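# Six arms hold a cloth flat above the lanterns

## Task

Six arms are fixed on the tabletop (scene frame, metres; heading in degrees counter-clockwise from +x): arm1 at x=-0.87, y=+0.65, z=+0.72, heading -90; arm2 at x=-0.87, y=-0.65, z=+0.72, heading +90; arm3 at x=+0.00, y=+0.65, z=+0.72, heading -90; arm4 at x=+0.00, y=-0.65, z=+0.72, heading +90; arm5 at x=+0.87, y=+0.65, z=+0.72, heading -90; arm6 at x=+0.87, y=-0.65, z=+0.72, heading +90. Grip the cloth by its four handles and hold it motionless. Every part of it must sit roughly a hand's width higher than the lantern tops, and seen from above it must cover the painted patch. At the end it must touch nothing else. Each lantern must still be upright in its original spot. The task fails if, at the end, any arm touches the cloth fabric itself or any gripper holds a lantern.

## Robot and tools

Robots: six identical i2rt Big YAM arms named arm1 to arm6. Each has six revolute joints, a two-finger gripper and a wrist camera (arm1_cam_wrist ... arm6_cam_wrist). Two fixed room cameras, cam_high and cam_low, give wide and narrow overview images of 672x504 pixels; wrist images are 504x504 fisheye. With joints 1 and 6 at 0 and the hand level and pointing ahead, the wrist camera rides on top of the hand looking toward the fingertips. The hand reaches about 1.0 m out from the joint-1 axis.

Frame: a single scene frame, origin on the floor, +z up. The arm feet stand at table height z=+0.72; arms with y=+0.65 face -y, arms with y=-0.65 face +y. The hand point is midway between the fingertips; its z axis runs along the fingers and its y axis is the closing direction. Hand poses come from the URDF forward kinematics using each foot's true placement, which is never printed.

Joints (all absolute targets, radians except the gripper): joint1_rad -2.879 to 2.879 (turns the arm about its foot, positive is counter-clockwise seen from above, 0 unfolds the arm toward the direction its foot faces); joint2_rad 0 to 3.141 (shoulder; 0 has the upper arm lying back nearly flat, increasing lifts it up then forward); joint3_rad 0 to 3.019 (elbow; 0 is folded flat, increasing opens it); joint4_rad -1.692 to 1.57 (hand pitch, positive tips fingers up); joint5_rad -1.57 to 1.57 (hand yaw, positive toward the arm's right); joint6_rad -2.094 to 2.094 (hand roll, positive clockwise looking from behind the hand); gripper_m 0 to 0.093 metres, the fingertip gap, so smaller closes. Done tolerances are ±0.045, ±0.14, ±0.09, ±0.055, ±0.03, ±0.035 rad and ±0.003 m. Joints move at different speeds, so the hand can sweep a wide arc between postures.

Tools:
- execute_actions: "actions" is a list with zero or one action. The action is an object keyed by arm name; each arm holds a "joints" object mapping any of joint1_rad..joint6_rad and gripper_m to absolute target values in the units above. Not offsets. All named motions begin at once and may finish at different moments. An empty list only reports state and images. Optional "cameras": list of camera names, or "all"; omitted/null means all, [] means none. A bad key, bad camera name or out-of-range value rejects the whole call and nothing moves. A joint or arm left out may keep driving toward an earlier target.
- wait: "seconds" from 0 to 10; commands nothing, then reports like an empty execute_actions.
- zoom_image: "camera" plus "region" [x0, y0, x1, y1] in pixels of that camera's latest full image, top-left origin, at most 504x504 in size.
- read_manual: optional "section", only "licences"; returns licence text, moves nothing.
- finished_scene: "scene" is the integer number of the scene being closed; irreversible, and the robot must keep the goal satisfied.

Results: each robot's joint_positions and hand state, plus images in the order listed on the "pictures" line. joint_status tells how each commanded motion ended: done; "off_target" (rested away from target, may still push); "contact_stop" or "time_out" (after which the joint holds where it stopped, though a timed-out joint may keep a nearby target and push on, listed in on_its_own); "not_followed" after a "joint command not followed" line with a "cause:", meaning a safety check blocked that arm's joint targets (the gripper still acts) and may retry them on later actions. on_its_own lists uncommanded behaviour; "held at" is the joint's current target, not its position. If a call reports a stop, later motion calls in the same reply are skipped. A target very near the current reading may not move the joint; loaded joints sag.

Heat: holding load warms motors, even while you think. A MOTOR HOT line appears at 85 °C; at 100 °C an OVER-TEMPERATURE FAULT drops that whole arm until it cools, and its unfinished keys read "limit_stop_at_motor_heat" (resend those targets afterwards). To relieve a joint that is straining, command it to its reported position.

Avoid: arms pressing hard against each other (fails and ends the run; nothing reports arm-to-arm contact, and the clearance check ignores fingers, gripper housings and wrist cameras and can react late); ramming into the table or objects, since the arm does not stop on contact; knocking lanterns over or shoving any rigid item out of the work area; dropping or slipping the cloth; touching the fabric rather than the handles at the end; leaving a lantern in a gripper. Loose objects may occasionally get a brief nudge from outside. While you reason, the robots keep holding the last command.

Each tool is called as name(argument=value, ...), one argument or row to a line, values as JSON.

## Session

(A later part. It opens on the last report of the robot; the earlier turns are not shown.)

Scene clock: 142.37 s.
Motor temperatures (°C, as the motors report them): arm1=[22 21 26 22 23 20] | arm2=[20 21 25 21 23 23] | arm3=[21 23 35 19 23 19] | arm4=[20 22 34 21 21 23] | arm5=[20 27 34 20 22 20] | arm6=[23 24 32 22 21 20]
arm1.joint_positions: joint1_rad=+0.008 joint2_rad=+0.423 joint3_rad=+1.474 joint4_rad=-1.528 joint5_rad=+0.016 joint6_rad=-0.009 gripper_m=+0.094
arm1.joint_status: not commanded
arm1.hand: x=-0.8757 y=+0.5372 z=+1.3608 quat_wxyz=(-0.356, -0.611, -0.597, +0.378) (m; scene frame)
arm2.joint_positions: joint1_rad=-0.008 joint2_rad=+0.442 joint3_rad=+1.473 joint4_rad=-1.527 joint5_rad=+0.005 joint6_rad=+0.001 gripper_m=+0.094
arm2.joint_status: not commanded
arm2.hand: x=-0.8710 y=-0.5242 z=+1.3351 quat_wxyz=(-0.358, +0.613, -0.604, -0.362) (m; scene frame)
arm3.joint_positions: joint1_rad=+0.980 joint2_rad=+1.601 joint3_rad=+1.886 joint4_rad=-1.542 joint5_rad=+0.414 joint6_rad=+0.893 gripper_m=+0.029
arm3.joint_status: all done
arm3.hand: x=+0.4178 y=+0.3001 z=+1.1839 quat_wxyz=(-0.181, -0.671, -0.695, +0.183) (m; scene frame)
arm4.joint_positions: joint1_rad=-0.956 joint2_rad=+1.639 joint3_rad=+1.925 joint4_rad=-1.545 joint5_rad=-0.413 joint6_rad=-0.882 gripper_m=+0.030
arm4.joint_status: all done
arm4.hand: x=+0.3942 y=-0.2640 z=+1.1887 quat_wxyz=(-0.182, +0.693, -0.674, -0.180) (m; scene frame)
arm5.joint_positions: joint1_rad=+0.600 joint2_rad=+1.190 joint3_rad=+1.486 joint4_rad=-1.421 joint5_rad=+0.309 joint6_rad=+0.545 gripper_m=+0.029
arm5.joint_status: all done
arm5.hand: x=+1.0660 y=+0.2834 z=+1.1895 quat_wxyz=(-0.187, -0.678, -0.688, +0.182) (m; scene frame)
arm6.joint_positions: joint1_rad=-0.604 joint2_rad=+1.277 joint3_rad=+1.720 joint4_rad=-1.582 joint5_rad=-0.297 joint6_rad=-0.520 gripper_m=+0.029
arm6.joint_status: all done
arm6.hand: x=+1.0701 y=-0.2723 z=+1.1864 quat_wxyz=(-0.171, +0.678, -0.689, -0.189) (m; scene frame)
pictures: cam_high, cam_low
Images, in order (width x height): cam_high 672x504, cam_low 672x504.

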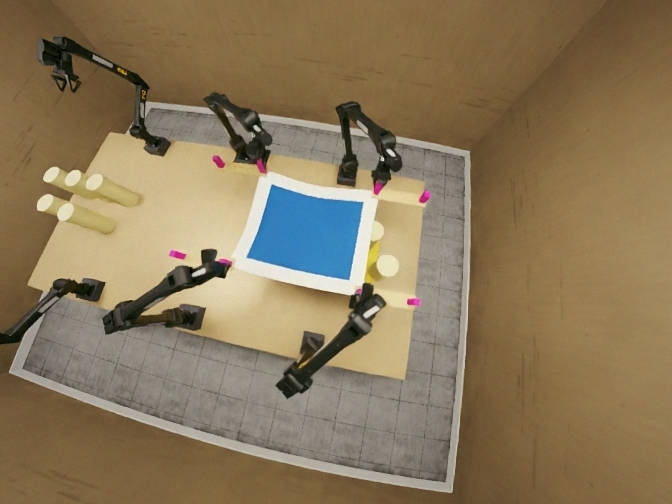

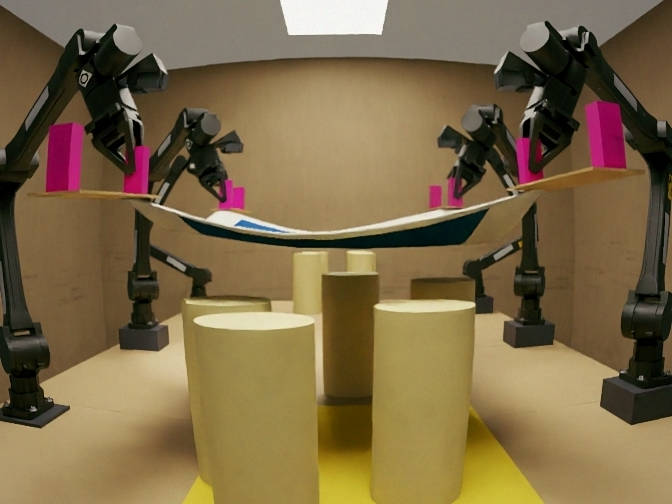

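execute_actions(
  actions=[
    {"arm3":{"joints":{"joint1_rad":1.216,"joint2_rad":1.8,"joint3_rad":2.18,"joint4_rad":-1.5,"joint5_rad":0.42,"joint6_rad":1.1}},"arm4":{"joints":{"joint1_rad":-0.995,"joint2_rad":2.025,"joint3_rad":2.48,"joint4_rad":-1.38,"joint5_rad":-0.3,"joint6_rad":-0.88}},"arm5":{"joints":{"joint1_rad":1.105,"joint2_rad":1.432,"joint3_rad":1.765,"joint4_rad":-1.6,"joint5_rad":0.46,"joint6_rad":1.09}},"arm6":{"joints":{"joint1_rad":-0.838,"joint2_rad":1.71,"joint3_rad":2.26,"joint4_rad":-1.68,"joint5_rad":-0.372,"joint6_rad":-0.775}}},
  ],
  cameras=[],
)

wait(
  seconds=1,
)

Scene clock: 163.77 s.
Motor temperatures (°C, as the motors report them): arm1=[22 21 26 22 23 20] | arm2=[20 21 25 21 23 23] | arm3=[21 24 37 19 23 19] | arm4=[20 23 35 21 22 23] | arm5=[20 25 38 20 22 20] | arm6=[23 24 35 22 21 20]
arm1.joint_positions: joint1_rad=+0.008 joint2_rad=+0.423 joint3_rad=+1.474 joint4_rad=-1.528 joint5_rad=+0.016 joint6_rad=-0.009 gripper_m=+0.094
arm1.joint_status: not commanded
arm1.hand: x=-0.8757 y=+0.5372 z=+1.3608 quat_wxyz=(-0.356, -0.611, -0.597, +0.378) (m; scene frame)
arm2.joint_positions: joint1_rad=-0.008 joint2_rad=+0.442 joint3_rad=+1.473 joint4_rad=-1.527 joint5_rad=+0.005 joint6_rad=+0.001 gripper_m=+0.094
arm2.joint_status: not commanded
arm2.hand: x=-0.8710 y=-0.5242 z=+1.3351 quat_wxyz=(-0.358, +0.613, -0.604, -0.362) (m; scene frame)
arm3.joint_positions: joint1_rad=+1.222 joint2_rad=+1.830 joint3_rad=+2.114 joint4_rad=-1.497 joint5_rad=+0.419 joint6_rad=+1.095 gripper_m=+0.029
arm3.joint_status: all done
arm3.hand: x=+0.5780 y=+0.3782 z=+1.1567 quat_wxyz=(-0.236, -0.658, -0.703, +0.132) (m; scene frame)
arm4.joint_positions: joint1_rad=-0.996 joint2_rad=+2.046 joint3_rad=+2.424 joint4_rad=-1.386 joint5_rad=-0.298 joint6_rad=-0.882 gripper_m=+0.030
arm4.joint_status: all done
arm4.hand: x=+0.5720 y=-0.1902 z=+1.1755 quat_wxyz=(-0.298, +0.674, -0.668, -0.101) (m; scene frame)
arm5.joint_positions: joint1_rad=+1.093 joint2_rad=+1.457 joint3_rad=+1.708 joint4_rad=-1.595 joint5_rad=+0.474 joint6_rad=+1.063 gripper_m=+0.029
arm5.joint_status: all done
arm5.hand: x=+1.2530 y=+0.3748 z=+1.1772 quat_wxyz=(-0.178, -0.682, -0.686, +0.181) (m; scene frame)
arm6.joint_positions: joint1_rad=-0.822 joint2_rad=+1.752 joint3_rad=+2.187 joint4_rad=-1.676 joint5_rad=-0.389 joint6_rad=-0.754 gripper_m=+0.029
arm6.joint_status: all done
arm6.hand: x=+1.2507 y=-0.2061 z=+1.1567 quat_wxyz=(-0.158, +0.685, -0.685, -0.191) (m; scene frame)
pictures: none
No camera images: the call's "cameras" was empty. Leave "cameras" out to get every camera's image.

Scene clock: 164.77 s.
Motor temperatures (°C, as the motors report them): arm1=[22 21 26 22 23 20] | arm2=[20 21 25 21 23 23] | arm3=[21 24 37 19 23 19] | arm4=[20 23 35 21 22 23] | arm5=[20 25 38 20 22 20] | arm6=[23 24 35 22 21 20]
arm1.joint_positions: joint1_rad=+0.008 joint2_rad=+0.423 joint3_rad=+1.474 joint4_rad=-1.528 joint5_rad=+0.016 joint6_rad=-0.009 gripper_m=+0.094
arm1.joint_status: not commanded
arm1.hand: x=-0.8757 y=+0.5372 z=+1.3608 quat_wxyz=(-0.356, -0.611, -0.597, +0.378) (m; scene frame)
arm2.joint_positions: joint1_rad=-0.008 joint2_rad=+0.442 joint3_rad=+1.473 joint4_rad=-1.527 joint5_rad=+0.005 joint6_rad=+0.001 gripper_m=+0.094
arm2.joint_status: not commanded
arm2.hand: x=-0.8710 y=-0.5242 z=+1.3351 quat_wxyz=(-0.358, +0.613, -0.604, -0.362) (m; scene frame)
arm3.joint_positions: joint1_rad=+1.222 joint2_rad=+1.830 joint3_rad=+2.114 joint4_rad=-1.497 joint5_rad=+0.419 joint6_rad=+1.095 gripper_m=+0.029
arm3.joint_status: all done
arm3.hand: x=+0.5780 y=+0.3782 z=+1.1567 quat_wxyz=(-0.236, -0.658, -0.703, +0.132) (m; scene frame)
arm4.joint_positions: joint1_rad=-0.996 joint2_rad=+2.046 joint3_rad=+2.424 joint4_rad=-1.386 joint5_rad=-0.298 joint6_rad=-0.882 gripper_m=+0.030
arm4.joint_status: all done
arm4.hand: x=+0.5720 y=-0.1902 z=+1.1755 quat_wxyz=(-0.298, +0.674, -0.668, -0.101) (m; scene frame)
arm5.joint_positions: joint1_rad=+1.093 joint2_rad=+1.457 joint3_rad=+1.708 joint4_rad=-1.595 joint5_rad=+0.474 joint6_rad=+1.063 gripper_m=+0.029
arm5.joint_status: all done
arm5.hand: x=+1.2530 y=+0.3748 z=+1.1772 quat_wxyz=(-0.178, -0.682, -0.686, +0.181) (m; scene frame)
arm6.joint_positions: joint1_rad=-0.822 joint2_rad=+1.752 joint3_rad=+2.187 joint4_rad=-1.676 joint5_rad=-0.389 joint6_rad=-0.754 gripper_m=+0.029
arm6.joint_status: all done
arm6.hand: x=+1.2507 y=-0.2061 z=+1.1567 quat_wxyz=(-0.158, +0.685, -0.685, -0.191) (m; scene frame)
wait: 1.00 s; at rest by 0.27 s
pictures: arm1_cam_wrist, arm2_cam_wrist, arm3_cam_wrist, arm4_cam_wrist, arm5_cam_wrist, arm6_cam_wrist, cam_high, cam_low
Images, in order (width x height): arm1_cam_wrist 504x504, arm2_cam_wrist 504x504, arm3_cam_wrist 504x504, arm4_cam_wrist 504x504, arm5_cam_wrist 504x504, arm6_cam_wrist 504x504, cam_high 672x504, cam_low 672x504.

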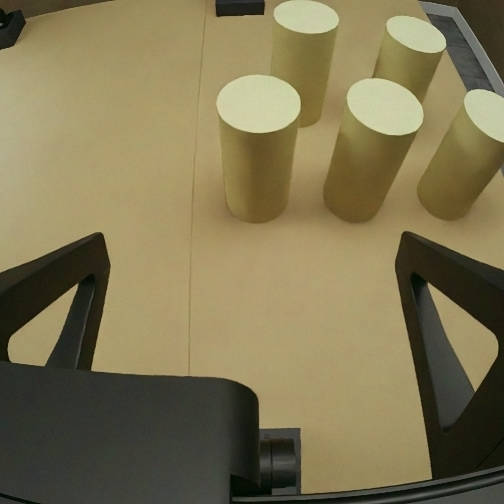

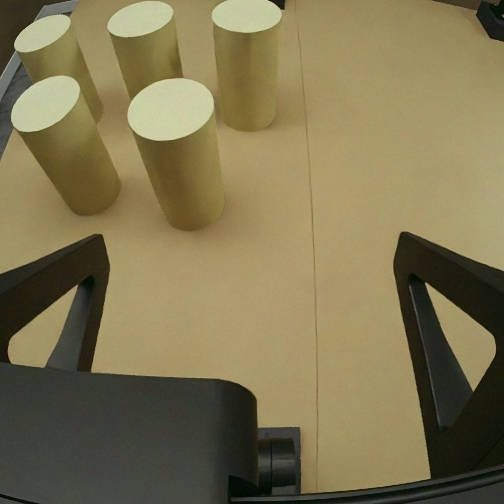

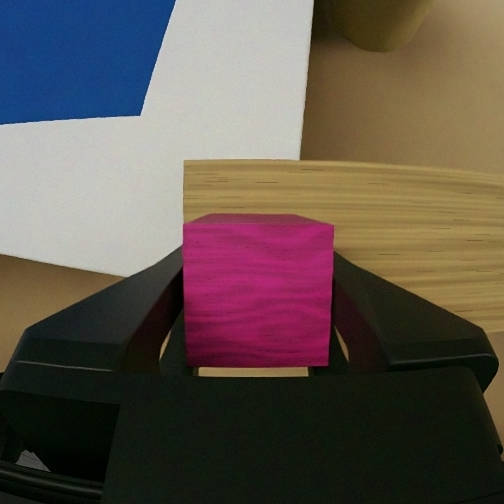

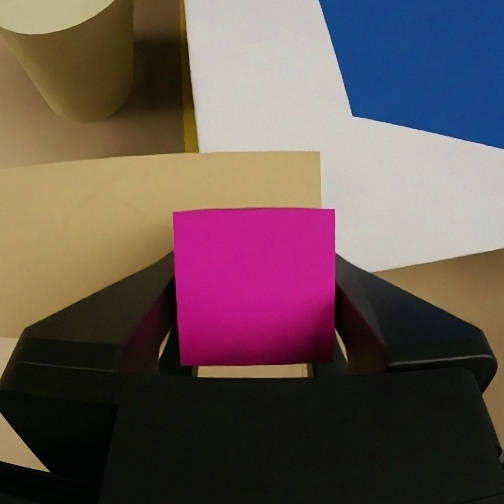

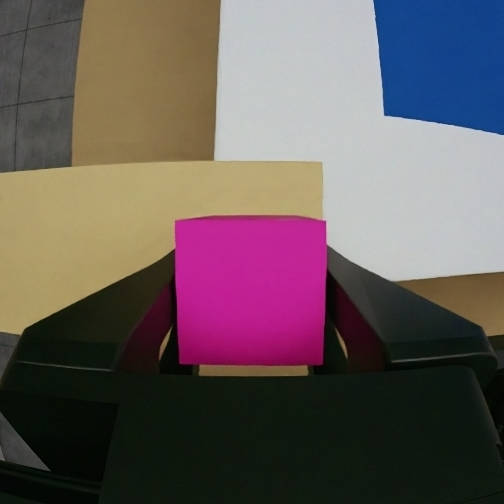

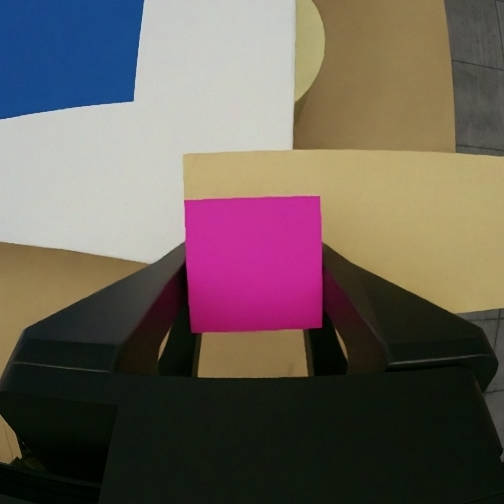

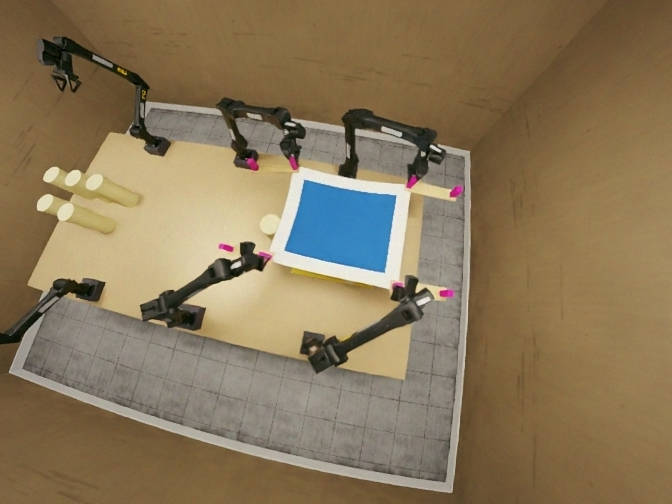

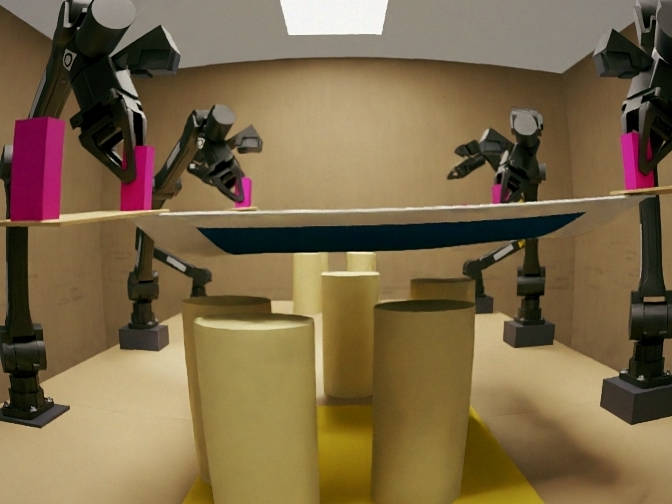

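execute_actions(
  actions=[
    {"arm3":{"joints":{"joint2_rad":1.77}},"arm4":{"joints":{"joint1_rad":-1.015,"joint2_rad":1.995,"joint3_rad":2.385,"joint4_rad":-1.44}},"arm6":{"joints":{"joint1_rad":-0.865,"joint3_rad":2.3}}},
  ],
  cameras=["cam_low","cam_high"],
)

Scene clock: 175.50 s.
Motor temperatures (°C, as the motors report them): arm1=[22 21 27 22 23 20] | arm2=[20 21 25 21 23 23] | arm3=[21 25 38 19 23 19] | arm4=[20 25 36 21 21 23] | arm5=[20 26 38 20 22 20] | arm6=[23 24 35 22 21 20]
arm1.joint_positions: joint1_rad=+0.008 joint2_rad=+0.423 joint3_rad=+1.474 joint4_rad=-1.528 joint5_rad=+0.016 joint6_rad=-0.009 gripper_m=+0.094
arm1.joint_status: not commanded
arm1.hand: x=-0.8757 y=+0.5372 z=+1.3608 quat_wxyz=(-0.356, -0.611, -0.597, +0.378) (m; scene frame)
arm2.joint_positions: joint1_rad=-0.008 joint2_rad=+0.442 joint3_rad=+1.473 joint4_rad=-1.527 joint5_rad=+0.005 joint6_rad=+0.001 gripper_m=+0.094
arm2.joint_status: not commanded
arm2.hand: x=-0.8710 y=-0.5242 z=+1.3351 quat_wxyz=(-0.358, +0.613, -0.604, -0.362) (m; scene frame)
arm3.joint_positions: joint1_rad=+1.222 joint2_rad=+1.798 joint3_rad=+2.121 joint4_rad=-1.497 joint5_rad=+0.419 joint6_rad=+1.097 gripper_m=+0.029
arm3.joint_status: all done
arm3.hand: x=+0.5713 y=+0.3807 z=+1.1791 quat_wxyz=(-0.253, -0.659, -0.698, +0.125) (m; scene frame)
arm4.joint_positions: joint1_rad=-1.007 joint2_rad=+2.020 joint3_rad=+2.386 joint4_rad=-1.410 joint5_rad=-0.298 joint6_rad=-0.882 gripper_m=+0.030
arm4.joint_status: all done
arm4.hand: x=+0.5659 y=-0.2043 z=+1.1726 quat_wxyz=(-0.282, +0.672, -0.677, -0.102) (m; scene frame)
arm5.joint_positions: joint1_rad=+1.093 joint2_rad=+1.457 joint3_rad=+1.708 joint4_rad=-1.596 joint5_rad=+0.476 joint6_rad=+1.063 gripper_m=+0.029
arm5.joint_status: not commanded
arm5.hand: x=+1.2525 y=+0.3747 z=+1.1772 quat_wxyz=(-0.178, -0.682, -0.686, +0.182) (m; scene frame)
arm6.joint_positions: joint1_rad=-0.828 joint2_rad=+1.749 joint3_rad=+2.228 joint4_rad=-1.676 joint5_rad=-0.389 joint6_rad=-0.755 gripper_m=+0.029
arm6.joint_status: all done
arm6.hand: x=+1.2543 y=-0.2076 z=+1.1756 quat_wxyz=(-0.180, +0.684, -0.681, -0.190) (m; scene frame)
pictures: cam_high, cam_low
Images, in order (width x height): cam_high 672x504, cam_low 672x504.

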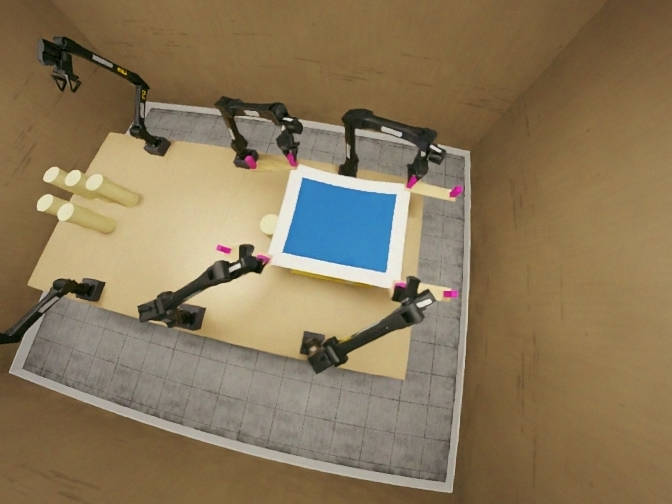

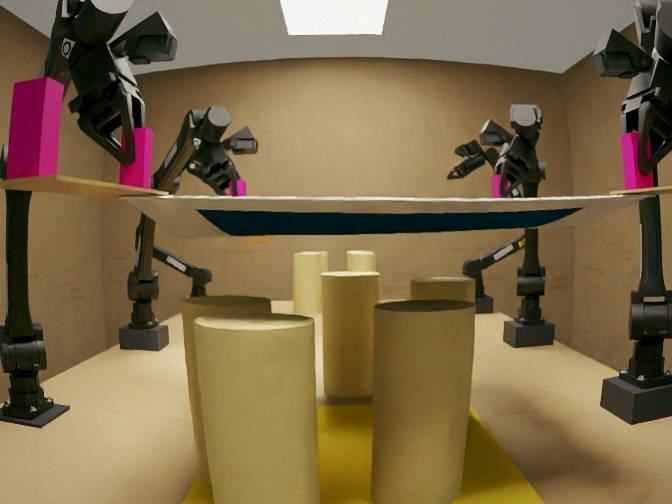

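finished_scene(
  scene=2,
)

The scene is finished: the task was done.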